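# Place yellow sponge beside the blue foam block

## Task

Move the yellow sponge so it rests on the same desk as the blue foam block, very close beside it with just a narrow gap. Every foam block must stay at its original spot and orientation, nothing extra may end up on the floor, and the cartons must still be standing upright on their desks. The robot must not tip over or finish leaning, and the result must hold on its own once the robot lets go.

## Robot and tools

ROBOT. A Hello Robot Stretch 3 with a single arm. It has a two-wheel base (0.33 m long, 0.34 m wide) that can only drive straight or spin in place, never sideways. A lift rides up and down a mast, and a telescoping arm reaches out to the robot's right. At the arm's end is a wrist (yaw, pitch, roll) and a two-finger gripper. To shift the gripper forward or back, drive the base. Spinning pivots about the wheel midpoint, 0.05 m behind the front edge; with arm in and wrist folded the sweep radius is 0.28 m, larger once the wrist is level and unfolded.

FRAMES. Base frame: origin on the floor between the drive wheels, x forward, y left, z up. Odometry frame is the base frame as it was at the start; heading is positive to the left, -3.142 to 3.142. hand_pose is in the base frame, located where the closed fingertips meet; with wrist joints at zero its x points up, y back toward the mast, z to the rear.

CAMERAS. head_camera (896x504) and nav_camera (672x504, fisheye) are on the head and aim with head_pan_rad and head_tilt_rad. wrist_camera (644x364) rides on the gripper. Calibration lines give K and T_world_to_cam relative to the base frame; expect small errors, larger for the wrist camera.

execute_actions. Argument "actions": a list run in order; an empty list just reports state and images. Each action may hold "robot", "steps" (integer 1 to 450, at 30 steps per second, default 1) and "until". {"steps": n} alone waits. "robot" is one command, a list of up to 8 commands and {"pause_s": s} items (s at most 15) executed in sequence, or {"stop": true} to brake everything and clear the queue. A command has any of:
- "base": exactly one key. translate_m is a straight-line offset in metres from where the base is when the command begins, positive forward, magnitude at most 1. rotate_rad is a turn offset in radians from the current heading, positive counter-clockwise seen from above, magnitude at most 3.2.
- "joints": one object of absolute targets by name; unnamed joints keep their previous goal. lift_m 0 to 1.1 (arm height). arm_m 0 to 0.52 (extension). wrist_yaw_rad -1.345 to 4.42 (0 along the arm, positive toward the front, 3.0 folded over the base). wrist_pitch_rad -1.57 to 0.451 (0 level, negative tips fingers down). wrist_roll_rad -2.911 to 2.911. gripper_m -0.089 to 0.179 (larger is wider; real fingertip gap is smaller, by 0.007 near closed, 0.025 fully open, zero below 0.007). head_pan_rad -3.953 to 1.73 (positive left, -1.57 faces along the arm). head_tilt_rad -1.53 to 0.419 (negative looks down).
- "contact_limits": {"arm_m": effort percent 1 to 100}, how hard the arm may push before a contact_stop; lasts until the next arm command.
Base and joint motions begin together and keep going across later actions and while you think. A new command overrides at once and discards the rest of an older queue. Any invalid value rejects the whole call.
"until" ends an action early: {"robot": {"status": "ended"}} fires when nothing is moving and no queue runs; fields such as lift_m, arm_m_goal, base_status, queue, queue_left, refusals take [op, value] with "=", "!=", "<", "<=", ">", ">=", or a status word. {"any": {"status": "ended"}} fires when any one motion ends.

SPEED. Full base speed (0.30 m/s, 1.9 rad/s) only when stowed: lift_m under 0.30, arm_m under 0.03, wrist_yaw_rad over 2.54; otherwise 0.10 m/s and 0.63 rad/s.

GRIPPER. Grip by commanding a value below the object's width; lower squeezes harder but a stall guard may ease off, letting things slip. Release with at least 0.02 above the touch value. Neither reading nor "done" proves a hold; check cameras.

SELF-COLLISION. Fold or unfold the wrist only with lift_m 0.32 to 0.95, wrist_pitch_rad -0.4, roll near 0; once folded the lift may go down to 0.25. With wrist_yaw_rad under -0.4, keep pitch at -0.5 or lower.

RESULTS. base_status shows progress as (moved of goal). joint_goals, joint_status, measured_speeds, motor_effort (percent, peak in brackets, offset and noisy), refusals, queue and queue_left. Status words: moving, done, off_target (held away, may still push), contact_stop (lift or arm went slack after pushing firmly), time_out, stopped, not_commanded, torque_fault (wrist servo off for 10 s, limp, goals refused). Lines starting refused:, dropped: or replaced: explain queue problems, counting from 0. robot.on_its_own appears when the robot altered a goal, a joint is slack or off, an effort at rest is abnormal, or base_tilt has shifted 3 degrees or more. lidar_m: 12 distances in 30-degree sectors counter-clockwise from straight ahead, at 0.17 m height. wrist_depth_mm and head_depth_mm: 7x7 median depths; "-" means no value.

zoom_image. camera (head_camera, nav_camera or wrist_camera) and region [x0, y0, x1, y1] in pixels of that camera's latest image, top-left origin, no bigger than 504 by 504.

finished_scene. scene: the integer number of the current scene. Call only after every motion has ended and the sponge sits unaided; it is final.

AVOID. Pushing hard on immovable things with the gripper above about 0.45 m, repeated pushes after a contact_stop, driving while gripping or hooking fixed furniture, and snagging furniture, especially reversing; any of these can tip the robot. If it leans, reverse the last move in small steps, free the gripper, lower lift_m to about 0.2. Do not drop, slam or fling the sponge, do not bump the foam blocks or cartons, and avoid long servo strain. Loose objects may occasionally get nudged by outside forces.

Each tool is called after "Emit:" as a command line: name --argument value for each argument, lists and objects as JSON in quotes; but a table of rows of numbers goes row by row, as --pt "numbers of a row", without its own name.

## Session

Emit:
execute_actions --actions '[]'

Scene clock: 0.00 s.
robot.base_odometry: x=+0.000 y=+0.000 heading=+0.000 (m, m, rad; robot's odometry frame)
robot.turned_by_wheels: +0.000 (rad since the last result)
robot.turned_by_imu: +0.000 (rad since the last result)
robot.base_tilt: forward=-0.2 right=-0.8 (deg)
robot.lidar_m: 1.66 1.88 1.48 2.28 1.80 1.82 2.10 1.90 1.66 2.01 2.27 2.20
robot.head_depth_mm: 1810 2596 2916 2845 2806 2744 2611 / 1845 2585 2901 2901 2918 2935 2556 / 1818 2523 2584 2609 2618 2615 2494 / 1859 2389 2392 2366 2401 2392 2390 / 1879 2172 2197 2187 2192 2160 2196 / 1891 2029 2033 2018 1748 1537 1576 / 1822 1868 1881 1889 1240 1227 1914
robot.base_status: not_commanded
robot.joint_positions: lift_m=+0.566 arm_m=+0.002 wrist_yaw_rad=+2.815 wrist_pitch_rad=-0.456 wrist_roll_rad=+0.014 gripper_m=+0.037 head_pan_rad=-0.007 head_tilt_rad=-0.015
robot.joint_goals: lift_m=+0.566 arm_m=+0.002 wrist_yaw_rad=+2.815 wrist_pitch_rad=-0.456 wrist_roll_rad=+0.014 gripper_m=+0.037 head_pan_rad=-0.007 head_tilt_rad=-0.015
robot.joint_status: lift_m=not_commanded arm_m=not_commanded wrist_yaw_rad=not_commanded wrist_pitch_rad=not_commanded wrist_roll_rad=not_commanded gripper_m=not_commanded head_pan_rad=not_commanded head_tilt_rad=not_commanded
robot.measured_speeds: translate_m=+0.000 rotate_rad=+0.000 lift_m=+0.000 arm_m=+0.000 wrist_yaw_rad=+0.000 wrist_pitch_rad=+0.000 wrist_roll_rad=+0.000 head_pan_rad=+0.000 head_tilt_rad=+0.000
robot: refusals=0 queue=idle queue_left=0
robot.motor_effort: left_wheel=+1 right_wheel=+0 lift_m=+25 arm_m=-1 wrist_yaw_rad=+1 wrist_pitch_rad=+9 wrist_roll_rad=-1 gripper_m=-1 head_pan_rad=+0 head_tilt_rad=+3 (%)
robot.hand_pose: x=+0.0491 y=+0.0610 z=+0.5707 quat_wxyz=(+0.270, +0.710, +0.044, +0.649) (m; robot's base frame)
robot.wrist_depth_mm: - - - - - - - / - - - - - - - / - - - - - - - / - - - - - - - / 883 946 942 891 942 934 929 / 796 - 797 793 763 796 778 / 706 688 693 701 695 707 701
pictures: head_camera (sideways: a quarter turn clockwise sets it upright), nav_camera (sideways: a quarter turn counterclockwise sets it upright), wrist_camera
Images, in order (width x height): head_camera 896x504, nav_camera 672x504, wrist_camera 644x364.

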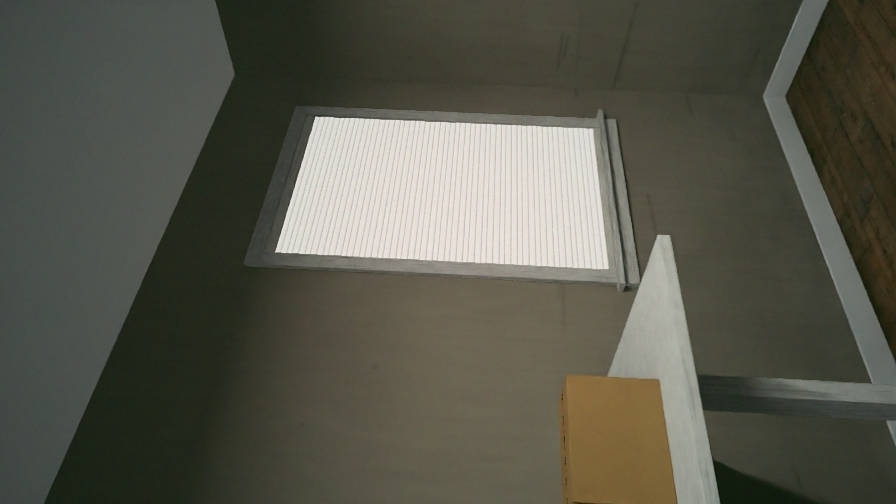

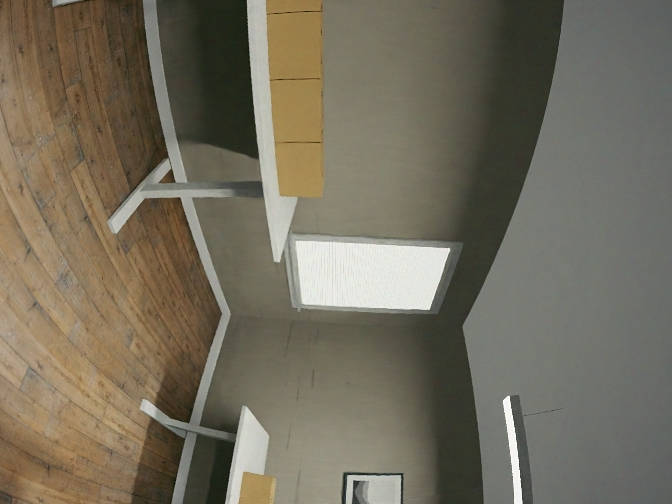

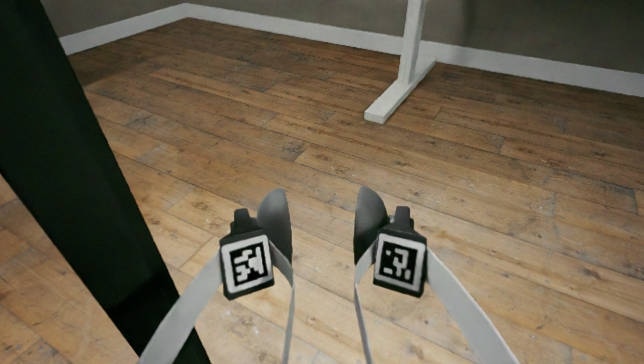

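Emit:
execute_actions --actions '[{"robot":{"joints":{"head_pan_rad":0.9,"head_tilt_rad":-0.3}},"steps":450,"until":{"robot":{"status":"ended"}}}]'

Emit:
execute_actions --actions '[{"robot":{"joints":{"head_pan_rad":-1.0,"head_tilt_rad":-0.3}},"steps":450,"until":{"robot":{"status":"ended"}}}]'

Emit:
execute_actions --actions '[{"robot":{"joints":{"head_pan_rad":-2.4,"head_tilt_rad":-0.3}},"steps":450,"until":{"robot":{"status":"ended"}}}]'

Emit:
execute_actions --actions '[{"robot":{"joints":{"head_pan_rad":-3.9,"head_tilt_rad":-0.3}},"steps":450,"until":{"robot":{"status":"ended"}}}]'

Scene clock: 6.67 s.
robot.base_odometry: x=+0.000 y=+0.000 heading=+0.000 (m, m, rad; robot's odometry frame)
robot.turned_by_wheels: +0.000 (rad since the last result)
robot.turned_by_imu: +0.000 (rad since the last result)
robot.base_tilt: forward=-0.2 right=-0.8 (deg)
robot.lidar_m: 1.65 1.88 1.48 2.28 1.81 1.82 2.10 1.90 1.66 2.02 2.28 2.19
robot.head_depth_mm: 1573 1633 1716 1142 1858 1943 1695 / 1604 1677 1737 1148 1893 1937 1673 / 1648 1711 1780 1174 1921 1999 1680 / 1661 1735 1828 1206 1962 2033 1649 / 1693 1753 1840 1422 2007 1932 1586 / 1746 1796 1889 1934 2051 2097 1621 / 1765 1848 1940 2024 2114 2103 1629
robot.base_status: not_commanded
robot.joint_positions: lift_m=+0.566 arm_m=+0.002 wrist_yaw_rad=+2.815 wrist_pitch_rad=-0.456 wrist_roll_rad=+0.014 gripper_m=+0.037 head_pan_rad=+0.893 head_tilt_rad=-0.296
robot.joint_goals: lift_m=+0.566 arm_m=+0.002 wrist_yaw_rad=+2.815 wrist_pitch_rad=-0.456 wrist_roll_rad=+0.014 gripper_m=+0.037 head_pan_rad=+0.900 head_tilt_rad=-0.300
robot.joint_status: lift_m=not_commanded arm_m=not_commanded wrist_yaw_rad=not_commanded wrist_pitch_rad=not_commanded wrist_roll_rad=not_commanded gripper_m=not_commanded head_pan_rad=done head_tilt_rad=done
robot.measured_speeds: translate_m=+0.000 rotate_rad=+0.000 lift_m=+0.000 arm_m=+0.000 wrist_yaw_rad=+0.000 wrist_pitch_rad=+0.000 wrist_roll_rad=+0.000 head_pan_rad=+0.000 head_tilt_rad=+0.000
robot: refusals=0 queue=done queue_left=0
robot.motor_effort: left_wheel=+1(1) right_wheel=+0(0) lift_m=+25(25) arm_m=-1(1) wrist_yaw_rad=+0(0) wrist_pitch_rad=+9(9) wrist_roll_rad=+0(0) gripper_m=+0(0) head_pan_rad=+2(33) head_tilt_rad=-4(31) (%)
robot.hand_pose: x=+0.0491 y=+0.0610 z=+0.5707 quat_wxyz=(+0.270, +0.710, +0.044, +0.649) (m; robot's base frame)
robot.wrist_depth_mm: - - - - - - - / - - - - - - - / - - - - - - - / - - - - - - - / 894 915 914 897 949 893 908 / 804 - 773 805 790 792 793 / 704 690 710 698 712 702 707
pictures: head_camera (sideways: a quarter turn clockwise sets it upright), nav_camera (sideways: a quarter turn counterclockwise sets it upright), wrist_camera
camera_calibration (this result's frames):
head_camera: T_world_to_cam=[[-0.125385, -0.242361, -0.96205, 1.27055], [-0.806059, 0.590225, -0.0436355, 0.0712737], [0.578401, 0.769997, -0.269363, 0.30011], [0, 0, 0, 1]] pos_world=[0.0431754, 0.0347807, 1.30628]
nav_camera: T_world_to_cam=[[0.156142, 0.260315, 0.952815, -1.20392], [0.759509, -0.648361, 0.0526716, -0.019645], [0.631479, 0.715447, -0.298948, 0.349768], [0, 0, 0, 1]] pos_world=[-0.017967, 0.0504215, 1.25271]
wrist_camera: T_world_to_cam=[[0.942171, -0.33493, -0.0116379, -0.0166818], [-0.216899, -0.582937, -0.783032, 0.520284], [0.255477, 0.740275, -0.621872, 0.464531], [0, 0, 0, 1]] pos_world=[0.00988917, -0.0461754, 0.696084]
Images, in order (width x height): head_camera 896x504, nav_camera 672x504, wrist_camera 644x364.

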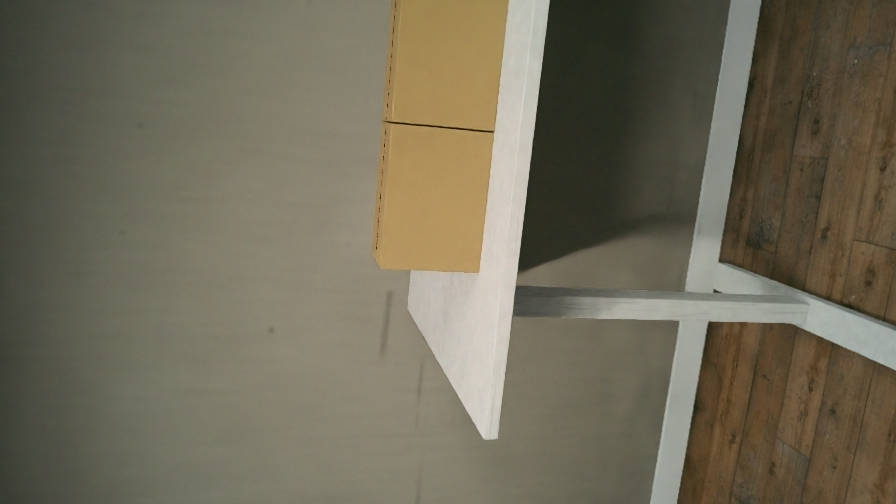

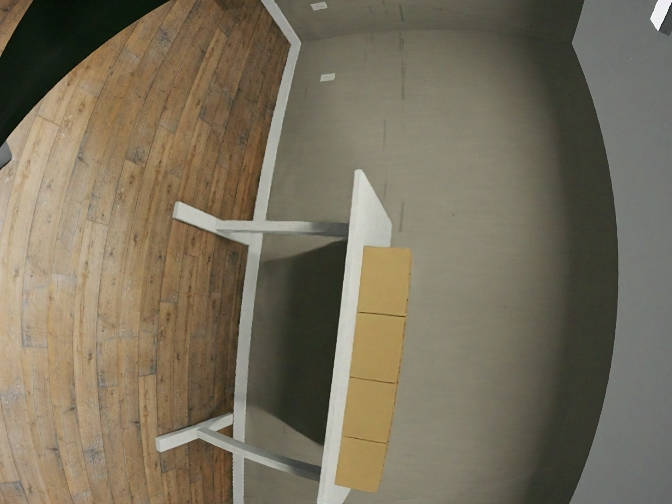

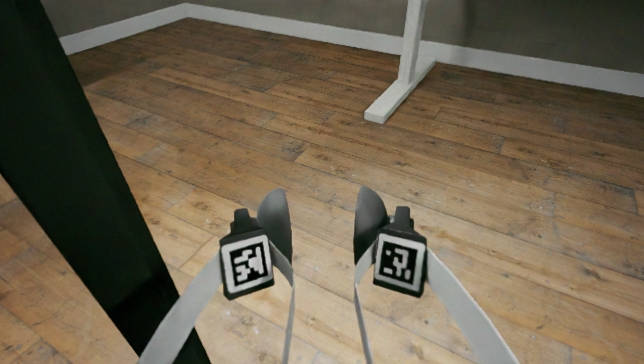

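Scene clock: 8.10 s.
robot.base_odometry: x=+0.000 y=+0.000 heading=+0.000 (m, m, rad; robot's odometry frame)
robot.turned_by_wheels: +0.000 (rad since the last result)
robot.turned_by_imu: +0.000 (rad since the last result)
robot.base_tilt: forward=-0.2 right=-0.8 (deg)
robot.lidar_m: 1.65 1.88 1.48 2.27 1.80 1.82 2.09 1.90 1.66 2.01 2.27 2.19
robot.head_depth_mm: 2366 2465 2613 2692 2816 2208 1676 / 2332 2410 2582 2502 2773 2186 1670 / 2326 2452 2511 2021 2733 2129 1678 / 2298 2385 2507 1957 2744 2146 1650 / 2273 2320 2489 1941 2673 2137 1647 / 2254 2288 2418 1924 2642 2086 1637 / 2204 2314 2414 2253 2589 2103 1616
robot.base_status: not_commanded
robot.joint_positions: lift_m=+0.566 arm_m=+0.002 wrist_yaw_rad=+2.815 wrist_pitch_rad=-0.456 wrist_roll_rad=+0.014 gripper_m=+0.037 head_pan_rad=-0.993 head_tilt_rad=-0.296
robot.joint_goals: lift_m=+0.566 arm_m=+0.002 wrist_yaw_rad=+2.815 wrist_pitch_rad=-0.456 wrist_roll_rad=+0.014 gripper_m=+0.037 head_pan_rad=-1.000 head_tilt_rad=-0.300
robot.joint_status: lift_m=not_commanded arm_m=not_commanded wrist_yaw_rad=not_commanded wrist_pitch_rad=not_commanded wrist_roll_rad=not_commanded gripper_m=not_commanded head_pan_rad=done head_tilt_rad=done
robot.measured_speeds: translate_m=+0.000 rotate_rad=+0.000 lift_m=+0.000 arm_m=+0.000 wrist_yaw_rad=+0.000 wrist_pitch_rad=+0.000 wrist_roll_rad=+0.000 head_pan_rad=+0.000 head_tilt_rad=+0.000
robot: refusals=0 queue=done queue_left=0
robot.motor_effort: left_wheel=+0(1) right_wheel=+0(0) lift_m=+25(25) arm_m=-2(1) wrist_yaw_rad=+0(0) wrist_pitch_rad=+9(9) wrist_roll_rad=+0(1) gripper_m=+0(0) head_pan_rad=-2(32) head_tilt_rad=-3(1) (%)
robot.hand_pose: x=+0.0491 y=+0.0610 z=+0.5707 quat_wxyz=(+0.270, +0.710, +0.044, +0.649) (m; robot's base frame)
robot.wrist_depth_mm: - - - - - - - / - - - - - - - / - - - - - - - / - - - - - - - / 912 910 941 927 933 904 895 / 784 - 777 788 767 786 784 / 695 707 688 706 704 693 699
pictures: head_camera (sideways: a quarter turn clockwise sets it upright), nav_camera (sideways: a quarter turn counterclockwise sets it upright), wrist_camera
camera_calibration (this result's frames):
head_camera: T_world_to_cam=[[-0.191785, 0.19447, -0.961977, 1.27086], [0.810749, 0.583766, -0.0436231, 0.0613949], [0.553086, -0.788288, -0.269624, 0.300604], [0, 0, 0, 1]] pos_world=[0.027696, -0.0460219, 1.30627]
nav_camera: T_world_to_cam=[[0.199334, -0.229272, 0.952733, -1.20408], [-0.851618, -0.521509, 0.0526794, -0.0098272], [0.484781, -0.821865, -0.299207, 0.350999], [0, 0, 0, 1]] pos_world=[0.0614877, 0.00728767, 1.25271]
wrist_camera: T_world_to_cam=[[0.942171, -0.33493, -0.0116381, -0.0166817], [-0.216899, -0.582937, -0.783032, 0.520284], [0.255477, 0.740275, -0.621872, 0.464531], [0, 0, 0, 1]] pos_world=[0.00988918, -0.0461754, 0.696084]
Images, in order (width x height): head_camera 896x504, nav_camera 672x504, wrist_camera 644x364.

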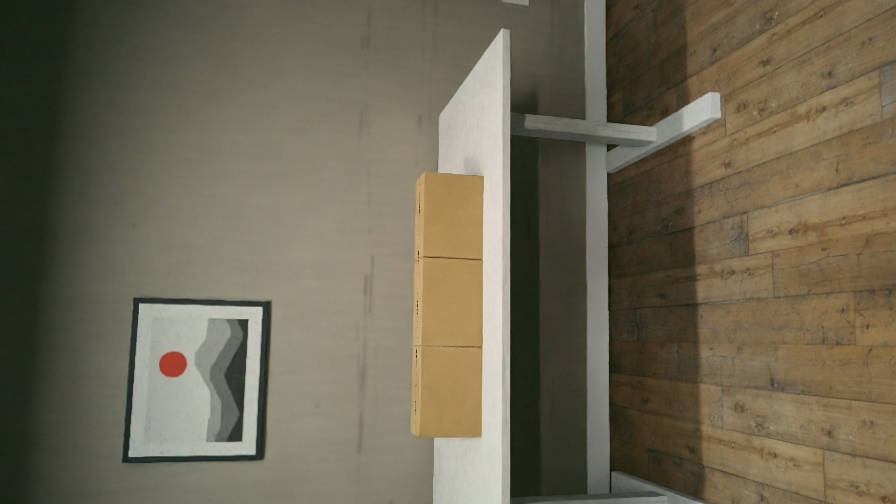

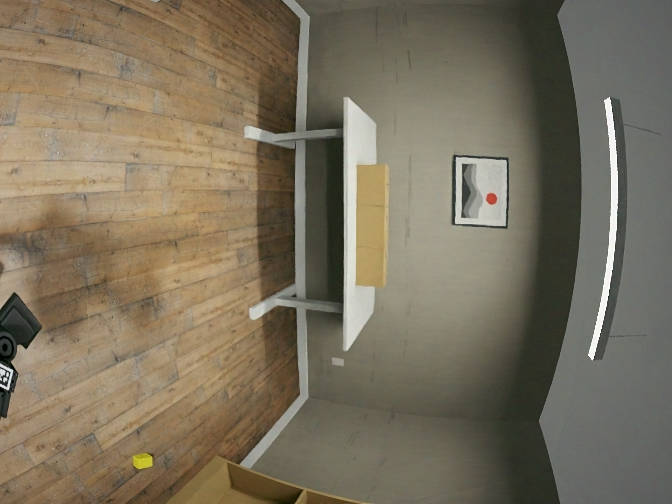

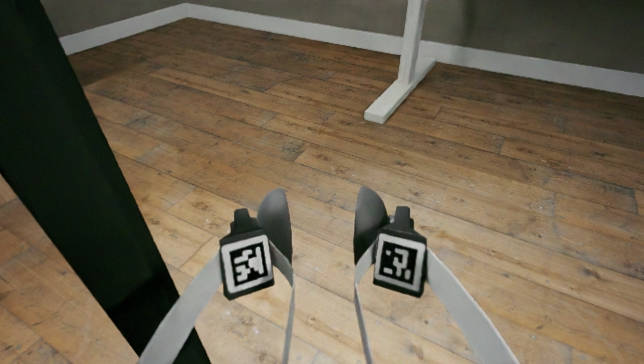

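Scene clock: 9.33 s.
robot.base_odometry: x=+0.000 y=+0.000 heading=+0.000 (m, m, rad; robot's odometry frame)
robot.turned_by_wheels: +0.000 (rad since the last result)
robot.turned_by_imu: +0.000 (rad since the last result)
robot.base_tilt: forward=-0.2 right=-0.8 (deg)
robot.lidar_m: 1.65 1.88 1.48 2.28 1.80 1.82 2.10 1.90 1.66 2.01 2.27 2.19
robot.head_depth_mm: 1610 1682 1766 1835 1913 1975 1677 / 1642 1716 1768 1839 1929 2015 1677 / 1643 1727 1793 1866 1965 2018 1628 / 1653 1702 1792 1889 1974 2041 1641 / 1669 1749 1804 1890 1960 2027 1583 / 1595 1665 1742 1828 1910 1866 1635 / 1663 1718 1810 1879 1966 1921 1618
robot.base_status: not_commanded
robot.joint_positions: lift_m=+0.566 arm_m=+0.002 wrist_yaw_rad=+2.815 wrist_pitch_rad=-0.456 wrist_roll_rad=+0.014 gripper_m=+0.037 head_pan_rad=-2.393 head_tilt_rad=-0.296
robot.joint_goals: lift_m=+0.566 arm_m=+0.002 wrist_yaw_rad=+2.815 wrist_pitch_rad=-0.456 wrist_roll_rad=+0.014 gripper_m=+0.037 head_pan_rad=-2.400 head_tilt_rad=-0.300
robot.joint_status: lift_m=not_commanded arm_m=not_commanded wrist_yaw_rad=not_commanded wrist_pitch_rad=not_commanded wrist_roll_rad=not_commanded gripper_m=not_commanded head_pan_rad=done head_tilt_rad=done
robot.measured_speeds: translate_m=+0.000 rotate_rad=+0.000 lift_m=+0.000 arm_m=+0.000 wrist_yaw_rad=+0.000 wrist_pitch_rad=+0.000 wrist_roll_rad=+0.000 head_pan_rad=+0.000 head_tilt_rad=+0.000
robot: refusals=0 queue=done queue_left=0
robot.motor_effort: left_wheel=+1(1) right_wheel=+0(0) lift_m=+25(25) arm_m=-1(1) wrist_yaw_rad=+0(0) wrist_pitch_rad=+9(9) wrist_roll_rad=+0(0) gripper_m=+0(1) head_pan_rad=-2(33) head_tilt_rad=-2(3) (%)
robot.hand_pose: x=+0.0491 y=+0.0610 z=+0.5707 quat_wxyz=(+0.270, +0.710, +0.044, +0.649) (m; robot's base frame)
robot.wrist_depth_mm: - - - - - - - / - - - - - - - / - - - - - - - / - - - - - - - / 902 939 941 899 916 917 882 / 792 - 779 779 775 792 790 / 699 681 707 707 705 703 695
pictures: head_camera (sideways: a quarter turn clockwise sets it upright), nav_camera (sideways: a quarter turn counterclockwise sets it upright), wrist_camera
camera_calibration (this result's frames):
head_camera: T_world_to_cam=[[0.159071, 0.222073, -0.961967, 1.26871], [0.713073, -0.699732, -0.0436213, 0.0619884], [-0.682806, -0.679013, -0.269662, 0.308192], [0, 0, 0, 1]] pos_world=[-0.0355819, -0.029104, 1.30626]
nav_camera: T_world_to_cam=[[-0.192083, -0.235427, 0.952721, -1.20168], [-0.658668, 0.750587, 0.0526805, -0.0110056], [-0.727503, -0.617408, -0.299244, 0.358443], [0, 0, 0, 1]] pos_world=[0.022697, -0.0533418, 1.25271]
wrist_camera: T_world_to_cam=[[0.942171, -0.33493, -0.011638, -0.0166817], [-0.216899, -0.582937, -0.783032, 0.520284], [0.255477, 0.740275, -0.621872, 0.464531], [0, 0, 0, 1]] pos_world=[0.00988918, -0.0461754, 0.696084]
Images, in order (width x height): head_camera 896x504, nav_camera 672x504, wrist_camera 644x364.

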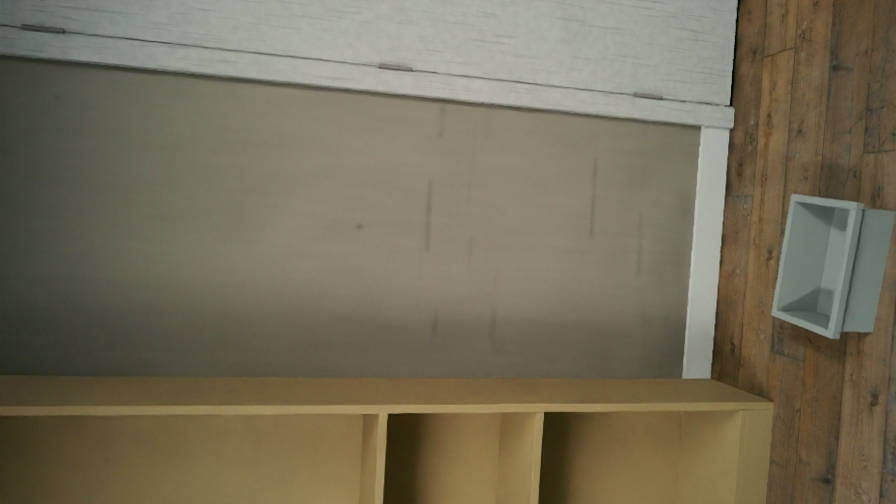

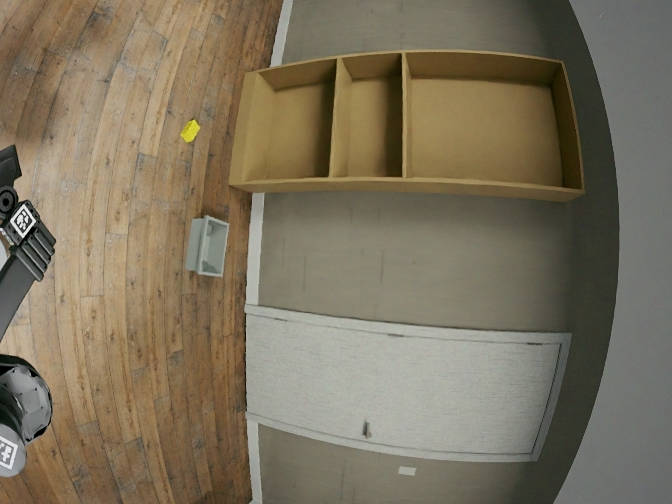

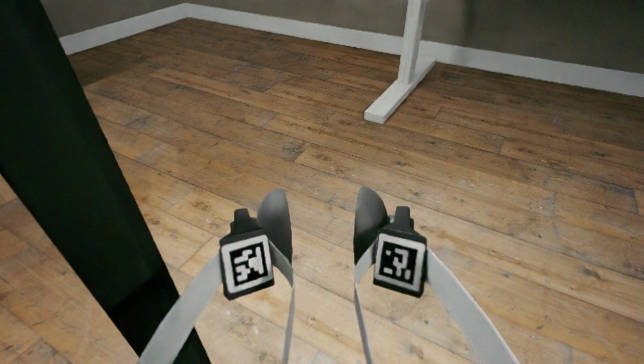

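Scene clock: 10.60 s.
robot.base_odometry: x=+0.000 y=+0.000 heading=+0.000 (m, m, rad; robot's odometry frame)
robot.turned_by_wheels: +0.000 (rad since the last result)
robot.turned_by_imu: +0.000 (rad since the last result)
robot.base_tilt: forward=-0.2 right=-0.9 (deg)
robot.lidar_m: 1.65 1.88 1.48 2.28 1.80 1.82 2.09 1.89 1.65 2.01 2.27 2.20
robot.head_depth_mm: - - - - - - - / 1862 1941 2011 1442 2230 - - / 1885 1955 2039 1466 2196 2085 1672 / 1922 1977 2058 1469 1873 2053 1652 / 1937 1997 2053 1478 2265 2045 1642 / 1960 2042 2118 1760 2326 2117 1631 / 1969 2066 2174 1764 2325 1946 1613
robot.base_status: not_commanded
robot.joint_positions: lift_m=+0.566 arm_m=+0.002 wrist_yaw_rad=+2.815 wrist_pitch_rad=-0.456 wrist_roll_rad=+0.014 gripper_m=+0.037 head_pan_rad=-3.893 head_tilt_rad=-0.296
robot.joint_goals: lift_m=+0.566 arm_m=+0.002 wrist_yaw_rad=+2.815 wrist_pitch_rad=-0.456 wrist_roll_rad=+0.014 gripper_m=+0.037 head_pan_rad=-3.900 head_tilt_rad=-0.300
robot.joint_status: lift_m=not_commanded arm_m=not_commanded wrist_yaw_rad=not_commanded wrist_pitch_rad=not_commanded wrist_roll_rad=not_commanded gripper_m=not_commanded head_pan_rad=done head_tilt_rad=done
robot.measured_speeds: translate_m=+0.000 rotate_rad=+0.000 lift_m=+0.000 arm_m=+0.000 wrist_yaw_rad=+0.000 wrist_pitch_rad=+0.000 wrist_roll_rad=+0.000 head_pan_rad=+0.000 head_tilt_rad=+0.000
robot: refusals=0 queue=done queue_left=0
robot.motor_effort: left_wheel=+0(1) right_wheel=+0(0) lift_m=+24(24) arm_m=-2(1) wrist_yaw_rad=+0(0) wrist_pitch_rad=+9(9) wrist_roll_rad=+0(0) gripper_m=+1(0) head_pan_rad=-2(33) head_tilt_rad=-2(3) (%)
robot.hand_pose: x=+0.0491 y=+0.0610 z=+0.5707 quat_wxyz=(+0.270, +0.710, +0.044, +0.649) (m; robot's base frame)
robot.wrist_depth_mm: - - - - - - - / - - - - - - - / - - - - - - - / - - - - - - - / 896 956 914 918 938 914 896 / 812 - 774 811 782 794 785 / 709 692 714 698 690 709 687
pictures: head_camera (sideways: a quarter turn clockwise sets it upright), nav_camera (sideways: a quarter turn counterclockwise sets it upright), wrist_camera
camera_calibration (this result's frames):
head_camera: T_world_to_cam=[[0.232792, -0.142986, -0.961958, 1.26825], [-0.647537, -0.760784, -0.0436198, 0.0702862], [-0.725605, 0.633058, -0.269693, 0.308494], [0, 0, 0, 1]] pos_world=[-0.0258796, 0.0395188, 1.30626]
nav_camera: T_world_to_cam=[[-0.248448, 0.17497, 0.952712, -1.20132], [0.702114, 0.710113, 0.0526814, -0.0193076], [-0.667315, 0.682001, -0.299275, 0.358116], [0, 0, 0, 1]] pos_world=[-0.045933, -0.0203297, 1.2527]
wrist_camera: T_world_to_cam=[[0.942171, -0.33493, -0.011638, -0.0166818], [-0.216899, -0.582937, -0.783032, 0.520284], [0.255476, 0.740275, -0.621872, 0.464531], [0, 0, 0, 1]] pos_world=[0.00988918, -0.0461754, 0.696084]
Images, in order (width x height): head_camera 896x504, nav_camera 672x504, wrist_camera 644x364.

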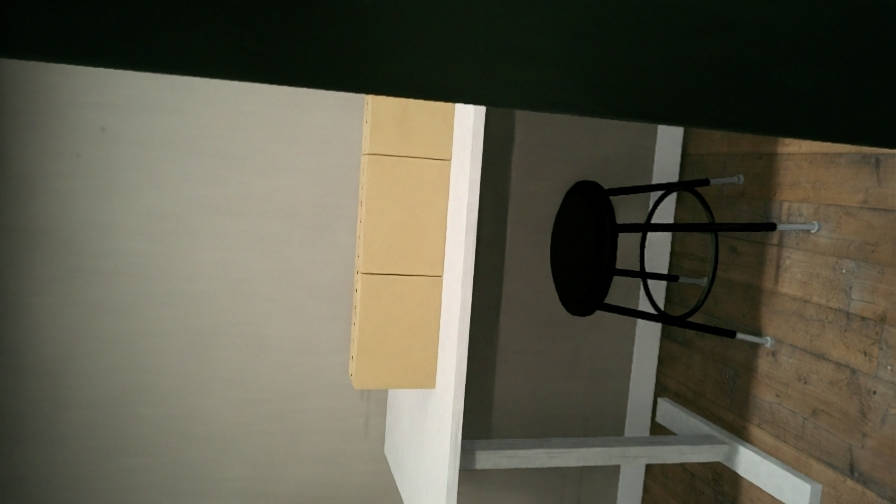

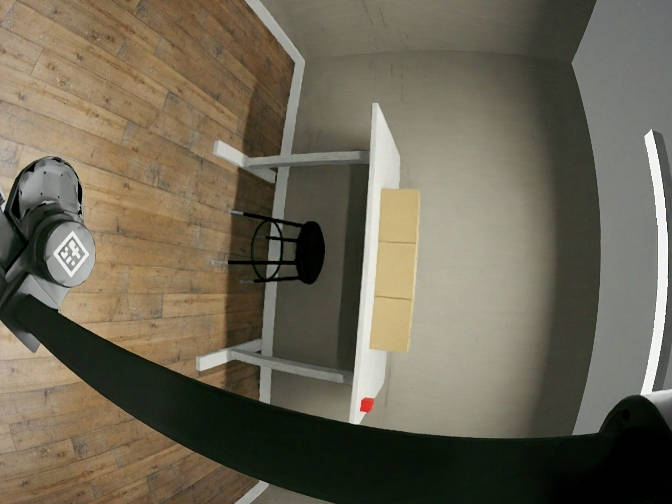

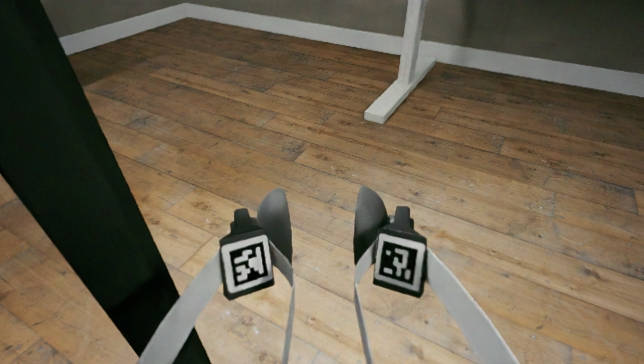

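Emit:
execute_actions --actions '[{"robot":{"joints":{"head_pan_rad":-0.35,"head_tilt_rad":-0.75,"lift_m":0.27,"wrist_yaw_rad":3.0,"wrist_pitch_rad":-0.4},"base":{"rotate_rad":-1.6}},"steps":450,"until":{"robot":{"status":"ended"}}}]'

Scene clock: 30.73 s.
robot.base_odometry: x=+0.000 y=+0.000 heading=-1.600 (m, m, rad; robot's odometry frame)
robot.turned_by_wheels: -1.600 (rad since the last result)
robot.turned_by_imu: -1.576 (rad since the last result)
robot.base_tilt: forward=-0.2 right=-0.9 (deg)
robot.lidar_m: 2.00 2.27 2.19 1.66 1.88 1.48 2.24 1.52 1.52 2.12 1.89 1.66
robot.head_depth_mm: 1503 1741 1947 2046 1616 1399 1205 / 1659 1744 1970 1938 1645 1392 1203 / 1720 1846 2098 1985 1650 1376 1205 / 1814 1976 2213 1987 1622 1372 1192 / 1813 1999 2205 1980 1634 1381 1196 / 2035 2311 2484 1957 1632 1369 1179 / 2203 2503 2502 1955 1610 1358 1181
robot.base_status: done (rotate_rad -1.5998 of -1.6000)
robot.joint_positions: lift_m=+0.270 arm_m=+0.002 wrist_yaw_rad=+2.998 wrist_pitch_rad=-0.419 wrist_roll_rad=+0.014 gripper_m=+0.037 head_pan_rad=-0.357 head_tilt_rad=-0.741
robot.joint_goals: lift_m=+0.270 arm_m=+0.002 wrist_yaw_rad=+3.000 wrist_pitch_rad=-0.400 wrist_roll_rad=+0.014 gripper_m=+0.037 head_pan_rad=-0.350 head_tilt_rad=-0.750
robot.joint_status: lift_m=done arm_m=not_commanded wrist_yaw_rad=done wrist_pitch_rad=done wrist_roll_rad=not_commanded gripper_m=not_commanded head_pan_rad=done head_tilt_rad=done
robot.measured_speeds: translate_m=+0.000 rotate_rad=+0.000 lift_m=+0.000 arm_m=+0.000 wrist_yaw_rad=+0.000 wrist_pitch_rad=+0.000 wrist_roll_rad=+0.000 head_pan_rad=+0.000 head_tilt_rad=+0.000
robot: refusals=0 queue=done queue_left=0
robot.motor_effort: left_wheel=+4(10) right_wheel=-4(9) lift_m=+19(23) arm_m=+0(1) wrist_yaw_rad=+2(2) wrist_pitch_rad=+11(9) wrist_roll_rad=+0(0) gripper_m=+0(1) head_pan_rad=+2(31) head_tilt_rad=-6(44) (%)
robot.hand_pose: x=+0.0109 y=+0.0751 z=+0.2828 quat_wxyz=(+0.197, +0.705, +0.096, +0.675) (m; robot's base frame)
robot.wrist_depth_mm: - - - - - - - / - - - - - - - / 819 - 812 799 819 796 797 / 664 657 646 652 665 654 653 / 554 555 - 546 551 553 553 / 473 495 - - 458 471 471 / - - - - 418 412 414
pictures: head_camera (sideways: a quarter turn clockwise sets it upright), nav_camera (sideways: a quarter turn counterclockwise sets it upright), wrist_camera
camera_calibration (this result's frames):
head_camera: T_world_to_cam=[[-0.633095, 0.178106, -0.753305, 1.00138], [0.292323, 0.956118, -0.0196166, 0.033285], [0.716755, -0.232628, -0.657378, 0.804146], [0, 0, 0, 1]] pos_world=[0.0478629, -0.0231101, 1.28363]
nav_camera: T_world_to_cam=[[0.653077, -0.199106, 0.730649, -0.917224], [-0.35174, -0.934184, 0.0598258, -0.0221473], [0.670649, -0.296069, -0.680128, 0.845495], [0, 0, 0, 1]] pos_world=[0.0241982, 0.0470104, 1.24654]
wrist_camera: T_world_to_cam=[[0.987377, -0.157916, -0.0122034, 0.00706104], [-0.103252, -0.583326, -0.805649, 0.299989], [0.120106, 0.796739, -0.592268, 0.273643], [0, 0, 0, 1]] pos_world=[-0.00886387, -0.0419159, 0.403842]
Images, in order (width x height): head_camera 896x504, nav_camera 672x504, wrist_camera 644x364.

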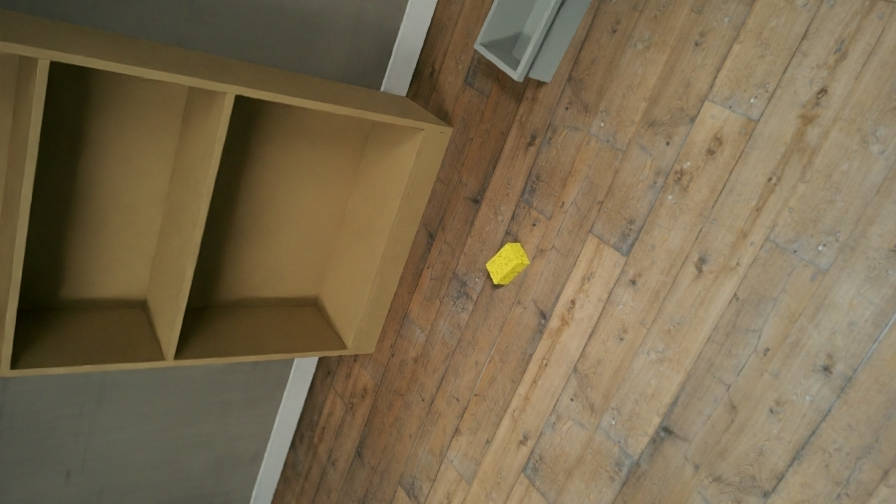

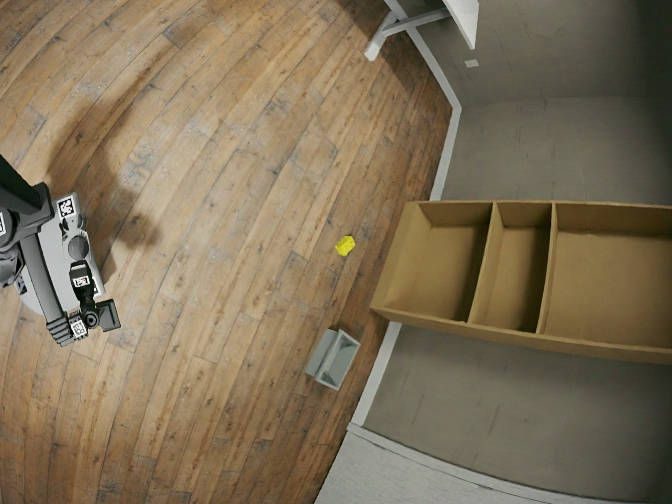

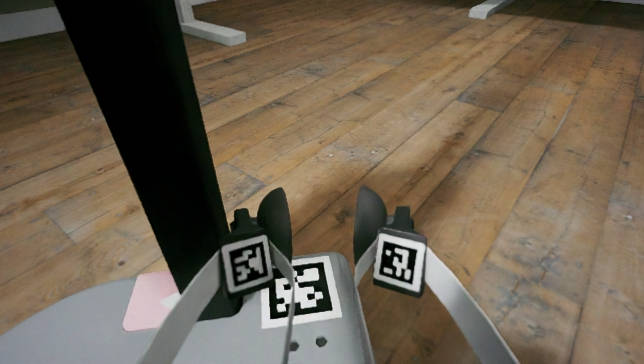

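Emit:
execute_actions --actions '[{"robot":{"joints":{"head_pan_rad":0.75,"head_tilt_rad":-0.45},"base":{"translate_m":1.0}},"steps":450,"until":{"robot":{"translate_m":[">",0.4]}}},{"robot":{"base":{"translate_m":0.88}},"steps":450,"until":{"robot":{"status":"ended"}}}]'

Emit:
execute_actions --actions '[{"robot":{"joints":{"head_pan_rad":-1.57,"head_tilt_rad":-1.25,"lift_m":0.36}},"steps":450,"until":{"robot":{"lift_m":[">",0.32]}}},{"robot":{"joints":{"wrist_yaw_rad":0.0,"gripper_m":0.15}},"steps":450,"until":{"robot":{"wrist_yaw_rad":["<",0.8]}}},{"robot":{"joints":{"wrist_pitch_rad":-1.0}},"steps":450,"until":{"robot":{"status":"ended"}}}]'

Scene clock: 44.10 s.
robot.base_odometry: x=-0.037 y=-1.287 heading=-1.600 (m, m, rad; robot's odometry frame)
robot.turned_by_wheels: +0.000 (rad since the last result)
robot.turned_by_imu: +0.004 (rad since the last result)
robot.base_tilt: forward=-0.2 right=-0.8 (deg)
robot.lidar_m: 1.22 1.66 1.22 1.81 2.29 2.65 3.00 2.62 1.87 0.89 0.99 0.77
robot.head_depth_mm: 1384 1477 1588 1705 1865 1774 1440 / 1392 1488 1581 1717 1842 1784 1423 / 1397 1482 1606 1724 1877 1755 1429 / 1407 1494 1604 1664 1832 1747 1410 / 1389 1498 1610 1436 1097 1661 1370 / 1405 1493 1622 1423 1089 1721 1409 / 1416 1508 1612 1256 1088 1709 1393
robot.base_status: done (translate_m +0.8800 of +0.8800)
robot.joint_positions: lift_m=+0.270 arm_m=+0.002 wrist_yaw_rad=+2.998 wrist_pitch_rad=-0.419 wrist_roll_rad=+0.014 gripper_m=+0.037 head_pan_rad=+0.743 head_tilt_rad=-0.457
robot.joint_goals: lift_m=+0.270 arm_m=+0.002 wrist_yaw_rad=+3.000 wrist_pitch_rad=-0.400 wrist_roll_rad=+0.014 gripper_m=+0.037 head_pan_rad=+0.750 head_tilt_rad=-0.450
robot.joint_status: lift_m=done arm_m=not_commanded wrist_yaw_rad=done wrist_pitch_rad=done wrist_roll_rad=not_commanded gripper_m=not_commanded head_pan_rad=done head_tilt_rad=done
robot.measured_speeds: translate_m=+0.000 rotate_rad=+0.000 lift_m=+0.000 arm_m=+0.000 wrist_yaw_rad=+0.000 wrist_pitch_rad=+0.000 wrist_roll_rad=+0.000 head_pan_rad=+0.000 head_tilt_rad=+0.000
robot: refusals=0 queue=done queue_left=0
robot.motor_effort: left_wheel=+4(14) right_wheel=-3(6) lift_m=+19(19) arm_m=-1(1) wrist_yaw_rad=+1(2) wrist_pitch_rad=+11(11) wrist_roll_rad=+0(0) gripper_m=+1(1) head_pan_rad=+3(35) head_tilt_rad=+4(35) (%)
robot.hand_pose: x=+0.0107 y=+0.0752 z=+0.2828 quat_wxyz=(+0.197, +0.705, +0.096, +0.675) (m; robot's base frame)
robot.wrist_depth_mm: - - - - - - - / - - - - - - - / 808 - 823 797 812 803 784 / 651 673 653 650 650 651 644 / 556 560 - 538 560 551 547 / 480 505 - - 463 467 467 / - - - - 412 412 412
pictures: head_camera (sideways: a quarter turn clockwise sets it upright), nav_camera (sideways: a quarter turn counterclockwise sets it upright), wrist_camera
camera_calibration (this result's frames):
head_camera: T_world_to_cam=[[-0.271494, -0.323166, -0.906562, 1.19901], [-0.713622, 0.699622, -0.0356846, 0.0603503], [0.645783, 0.637254, -0.420562, 0.49647], [0, 0, 0, 1]] pos_world=[0.0479783, 0.0288784, 1.29792]
nav_camera: T_world_to_cam=[[0.303175, 0.33503, 0.892099, -1.12558], [0.660697, -0.748518, 0.0565736, -0.0241108], [0.686706, 0.572255, -0.448285, 0.543772], [0, 0, 0, 1]] pos_world=[-0.0162341, 0.0478793, 1.24926]
wrist_camera: T_world_to_cam=[[0.987464, -0.157371, -0.0122063, 0.00714399], [-0.102909, -0.583231, -0.805762, 0.300043], [0.119684, 0.796917, -0.592114, 0.273588], [0, 0, 0, 1]] pos_world=[-0.00892146, -0.041908, 0.403845]
Images, in order (width x height): head_camera 896x504, nav_camera 672x504, wrist_camera 644x364.

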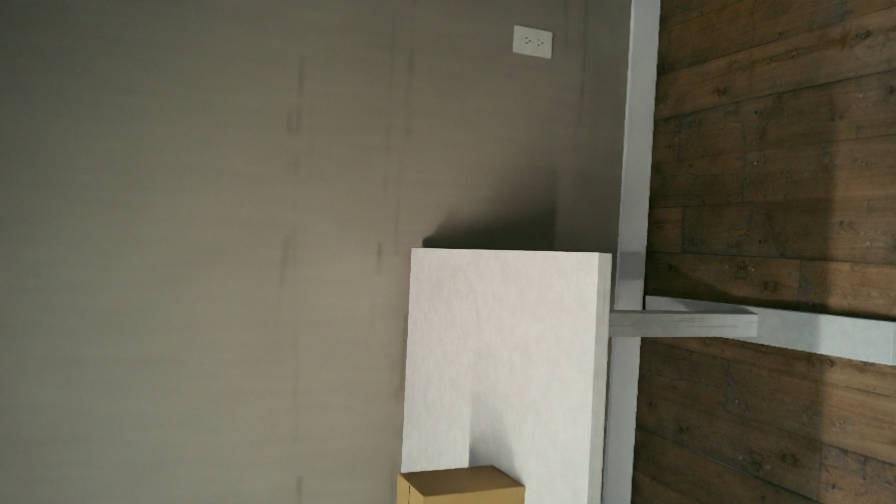

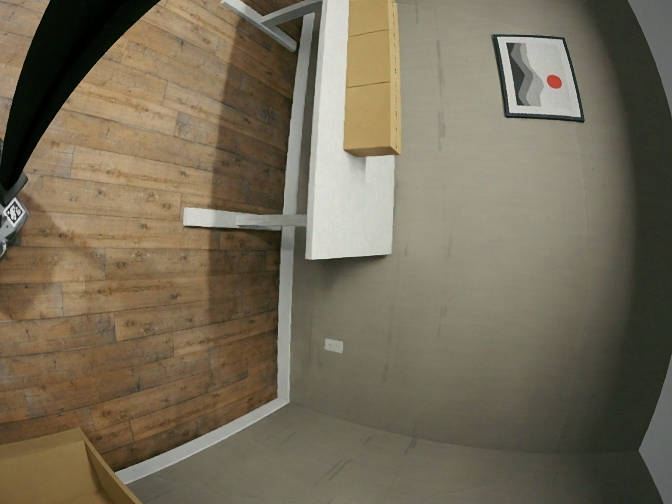

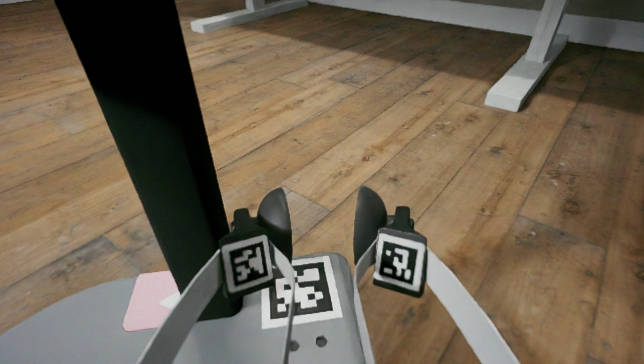

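Scene clock: 47.43 s.
robot.base_odometry: x=-0.037 y=-1.287 heading=-1.600 (m, m, rad; robot's odometry frame)
robot.turned_by_wheels: +0.000 (rad since the last result)
robot.turned_by_imu: +0.000 (rad since the last result)
robot.base_tilt: forward=-0.2 right=-0.9 (deg)
robot.lidar_m: 1.23 1.66 1.21 1.81 2.29 2.66 3.00 2.61 1.87 0.89 0.99 0.77
robot.head_depth_mm: 1748 1592 1461 1358 1274 1185 - / 1682 1604 1449 1351 1265 1205 - / 1576 1588 1454 1356 1284 - - / 1425 1581 1469 1353 1270 - - / 1012 1254 1407 1350 1256 1172 1103 / 1085 1389 1344 1355 1250 1173 1101 / 837 1274 1342 1327 1256 1177 1104
robot.base_status: done (translate_m +0.8800 of +0.8800)
robot.joint_positions: lift_m=+0.360 arm_m=+0.002 wrist_yaw_rad=+0.003 wrist_pitch_rad=-1.005 wrist_roll_rad=+0.014 gripper_m=+0.150 head_pan_rad=-1.563 head_tilt_rad=-1.235
robot.joint_goals: lift_m=+0.360 arm_m=+0.002 wrist_yaw_rad=+0.000 wrist_pitch_rad=-1.000 wrist_roll_rad=+0.014 gripper_m=+0.150 head_pan_rad=-1.570 head_tilt_rad=-1.250
robot.joint_status: lift_m=done arm_m=not_commanded wrist_yaw_rad=done wrist_pitch_rad=done wrist_roll_rad=not_commanded gripper_m=done head_pan_rad=done head_tilt_rad=done
robot.measured_speeds: translate_m=+0.000 rotate_rad=+0.000 lift_m=+0.000 arm_m=+0.000 wrist_yaw_rad=+0.000 wrist_pitch_rad=+0.000 wrist_roll_rad=+0.000 head_pan_rad=+0.000 head_tilt_rad=+0.000
robot: refusals=0 queue=done queue_left=0
robot.motor_effort: left_wheel=+4(4) right_wheel=-3(3) lift_m=+30(32) arm_m=-1(1) wrist_yaw_rad=-2(0) wrist_pitch_rad=+3(12) wrist_roll_rad=-1(0) gripper_m=-1(82) head_pan_rad=-2(34) head_tilt_rad=-11(59) (%)
robot.hand_pose: x=-0.0213 y=-0.2639 z=+0.2692 quat_wxyz=(+0.616, +0.339, -0.623, -0.343) (m; robot's base frame)
robot.wrist_depth_mm: 525 543 535 542 543 537 544 / 503 503 502 509 507 516 515 / 472 480 485 437 480 482 486 / 454 450 462 459 459 455 463 / 436 442 436 430 437 434 439 / 419 412 411 418 415 409 422 / 394 396 396 398 397 398 400
pictures: head_camera (sideways: a quarter turn clockwise sets it upright), nav_camera (sideways: a quarter turn counterclockwise sets it upright), wrist_camera
camera_calibration (this result's frames):
head_camera: T_world_to_cam=[[-0.0618468, 0.933792, -0.352431, 0.47564], [0.99746, 0.0703274, 0.0112971, -0.0112653], [0.0353347, -0.350838, -0.935769, 1.17022], [0, 0, 0, 1]] pos_world=[-0.000695713, -0.0328013, 1.26281]
nav_camera: T_world_to_cam=[[0.0492527, -0.946094, 0.320126, -0.378742], [-0.997967, -0.033635, 0.0541373, -0.0107621], [-0.0404515, -0.322141, -0.945827, 1.19521], [0, 0, 0, 1]] pos_world=[0.0562619, 0.0263397, 1.25229]
wrist_camera: T_world_to_cam=[[-0.999856, 0.0169043, -0.00177229, -0.0138715], [0.0164837, 0.938945, -0.343671, 0.367859], [-0.00414544, -0.34365, -0.939089, 0.329343], [0, 0, 0, 1]] pos_world=[-0.018568, -0.231987, 0.43568]
Images, in order (width x height): head_camera 896x504, nav_camera 672x504, wrist_camera 644x364.

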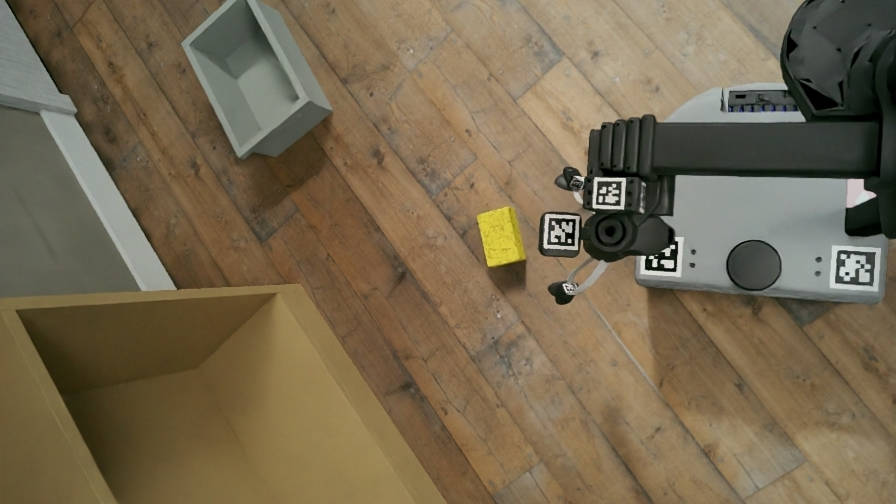

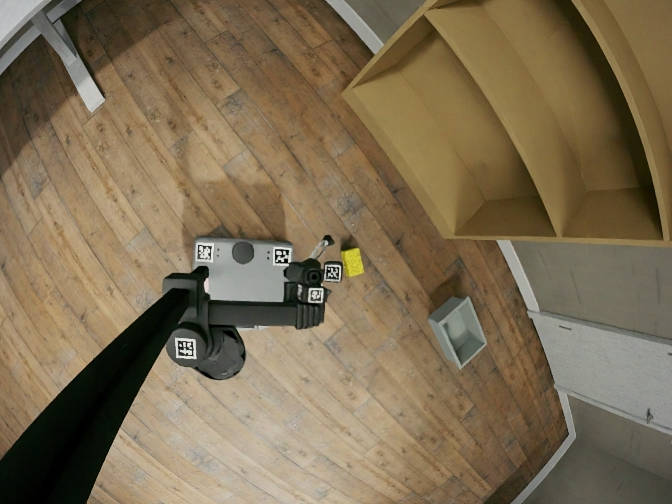

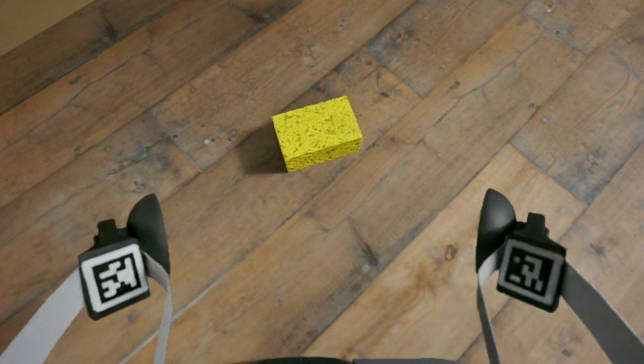

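Emit:
execute_actions --actions '[{"robot":{"joints":{"arm_m":0.28,"wrist_pitch_rad":-1.57,"gripper_m":0.13}},"steps":450,"until":{"robot":{"arm_m":[">",0.1]}}},{"robot":{"joints":{"wrist_yaw_rad":1.86,"lift_m":0.26}},"steps":450,"until":{"robot":{"status":"ended"}}}]'

Scene clock: 70.73 s.
robot.base_odometry: x=-0.037 y=-1.287 heading=-1.600 (m, m, rad; robot's odometry frame)
robot.turned_by_wheels: +0.000 (rad since the last result)
robot.turned_by_imu: +0.000 (rad since the last result)
robot.base_tilt: forward=-0.2 right=-0.8 (deg)
robot.lidar_m: 1.22 1.66 1.21 1.81 2.29 2.66 3.02 2.61 1.87 0.89 0.99 0.77
robot.head_depth_mm: 1733 1577 1453 1364 1260 1184 1130 / 1692 1603 1452 1367 1264 1202 - / 1568 1605 1459 - 1260 - - / 1433 1577 1464 1342 1260 - - / 1011 1253 1414 1348 1256 1178 1108 / 1085 1391 1365 1348 1252 1179 1102 / 836 1271 1340 1321 1253 1170 1102
robot.base_status: done (translate_m +0.8800 of +0.8800)
robot.joint_positions: lift_m=+0.260 arm_m=+0.280 wrist_yaw_rad=+1.857 wrist_pitch_rad=-1.559 wrist_roll_rad=+0.014 gripper_m=+0.130 head_pan_rad=-1.563 head_tilt_rad=-1.235
robot.joint_goals: lift_m=+0.260 arm_m=+0.280 wrist_yaw_rad=+1.860 wrist_pitch_rad=-1.570 wrist_roll_rad=+0.014 gripper_m=+0.130 head_pan_rad=-1.570 head_tilt_rad=-1.250
robot.joint_status: lift_m=done arm_m=done wrist_yaw_rad=done wrist_pitch_rad=done wrist_roll_rad=not_commanded gripper_m=done head_pan_rad=done head_tilt_rad=done
robot.measured_speeds: translate_m=+0.000 rotate_rad=+0.000 lift_m=+0.000 arm_m=+0.000 wrist_yaw_rad=+0.000 wrist_pitch_rad=+0.000 wrist_roll_rad=+0.000 head_pan_rad=+0.000 head_tilt_rad=+0.000
robot: refusals=0 queue=done queue_left=0
robot.motor_effort: left_wheel=+4(4) right_wheel=-3(3) lift_m=+19(29) arm_m=+2(0) wrist_yaw_rad=+2(3) wrist_pitch_rad=-2(2) wrist_roll_rad=+0(0) gripper_m=+0(75) head_pan_rad=-2(2) head_tilt_rad=-9(11) (%)
robot.hand_pose: x=-0.0416 y=-0.4310 z=+0.1425 quat_wxyz=(+0.700, +0.701, +0.092, +0.100) (m; robot's base frame)
robot.wrist_depth_mm: 276 278 278 279 280 282 282 / 285 287 287 284 287 289 289 / 295 293 295 254 300 300 298 / 307 306 304 262 309 309 310 / 315 317 317 317 318 320 321 / 326 - 328 330 333 333 332 / 335 340 342 344 347 346 342
pictures: head_camera (sideways: a quarter turn clockwise sets it upright), nav_camera (sideways: a quarter turn counterclockwise sets it upright), wrist_camera
camera_calibration (this result's frames):
head_camera: T_world_to_cam=[[-0.061646, 0.933806, -0.352428, 0.475635], [0.997475, 0.0701128, 0.0112973, -0.0112656], [0.0352592, -0.350842, -0.935771, 1.17022], [0, 0, 0, 1]] pos_world=[-0.000702768, -0.0327997, 1.26281]
nav_camera: T_world_to_cam=[[0.0490493, -0.946105, 0.320123, -0.378737], [-0.997974, -0.0334205, 0.0541372, -0.010762], [-0.0405208, -0.32213, -0.945828, 1.19521], [0, 0, 0, 1]] pos_world=[0.0562676, 0.0263291, 1.25229]
wrist_camera: T_world_to_cam=[[0.265216, -0.964148, 0.00894615, -0.403262], [-0.944787, -0.258016, 0.202003, -0.152076], [-0.192453, -0.0620266, -0.979344, 0.272136], [0, 0, 0, 1]] pos_world=[0.0156456, -0.411163, 0.300842]
Images, in order (width x height): head_camera 896x504, nav_camera 672x504, wrist_camera 644x364.

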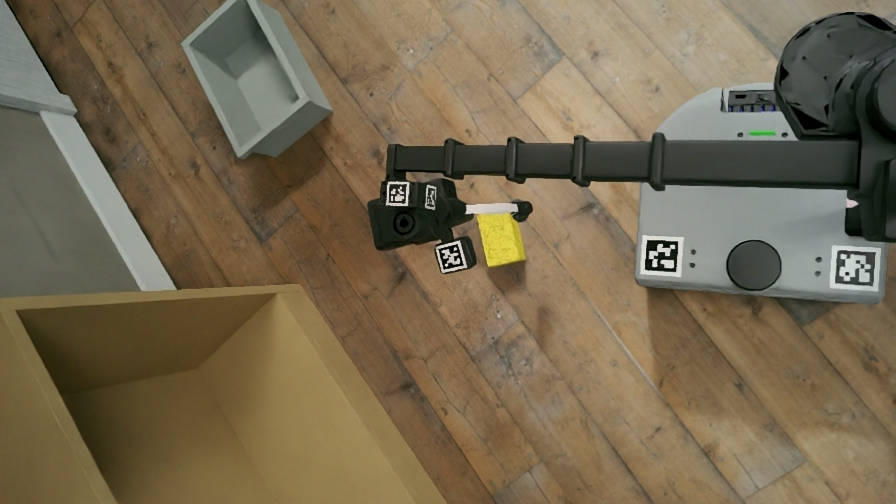

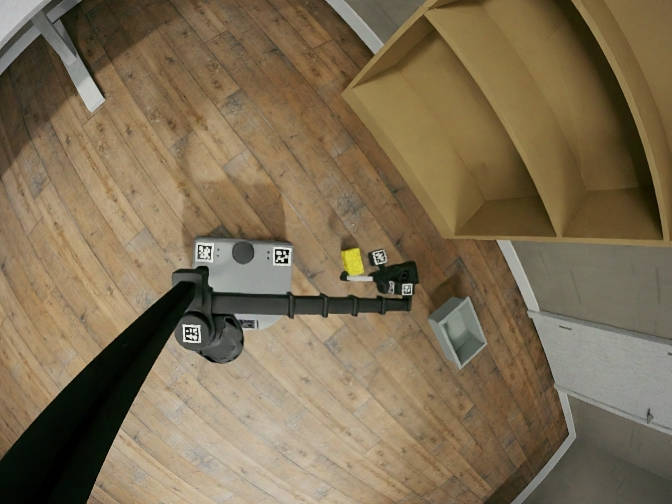

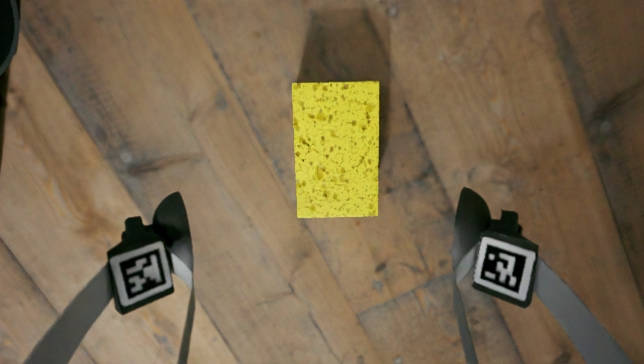

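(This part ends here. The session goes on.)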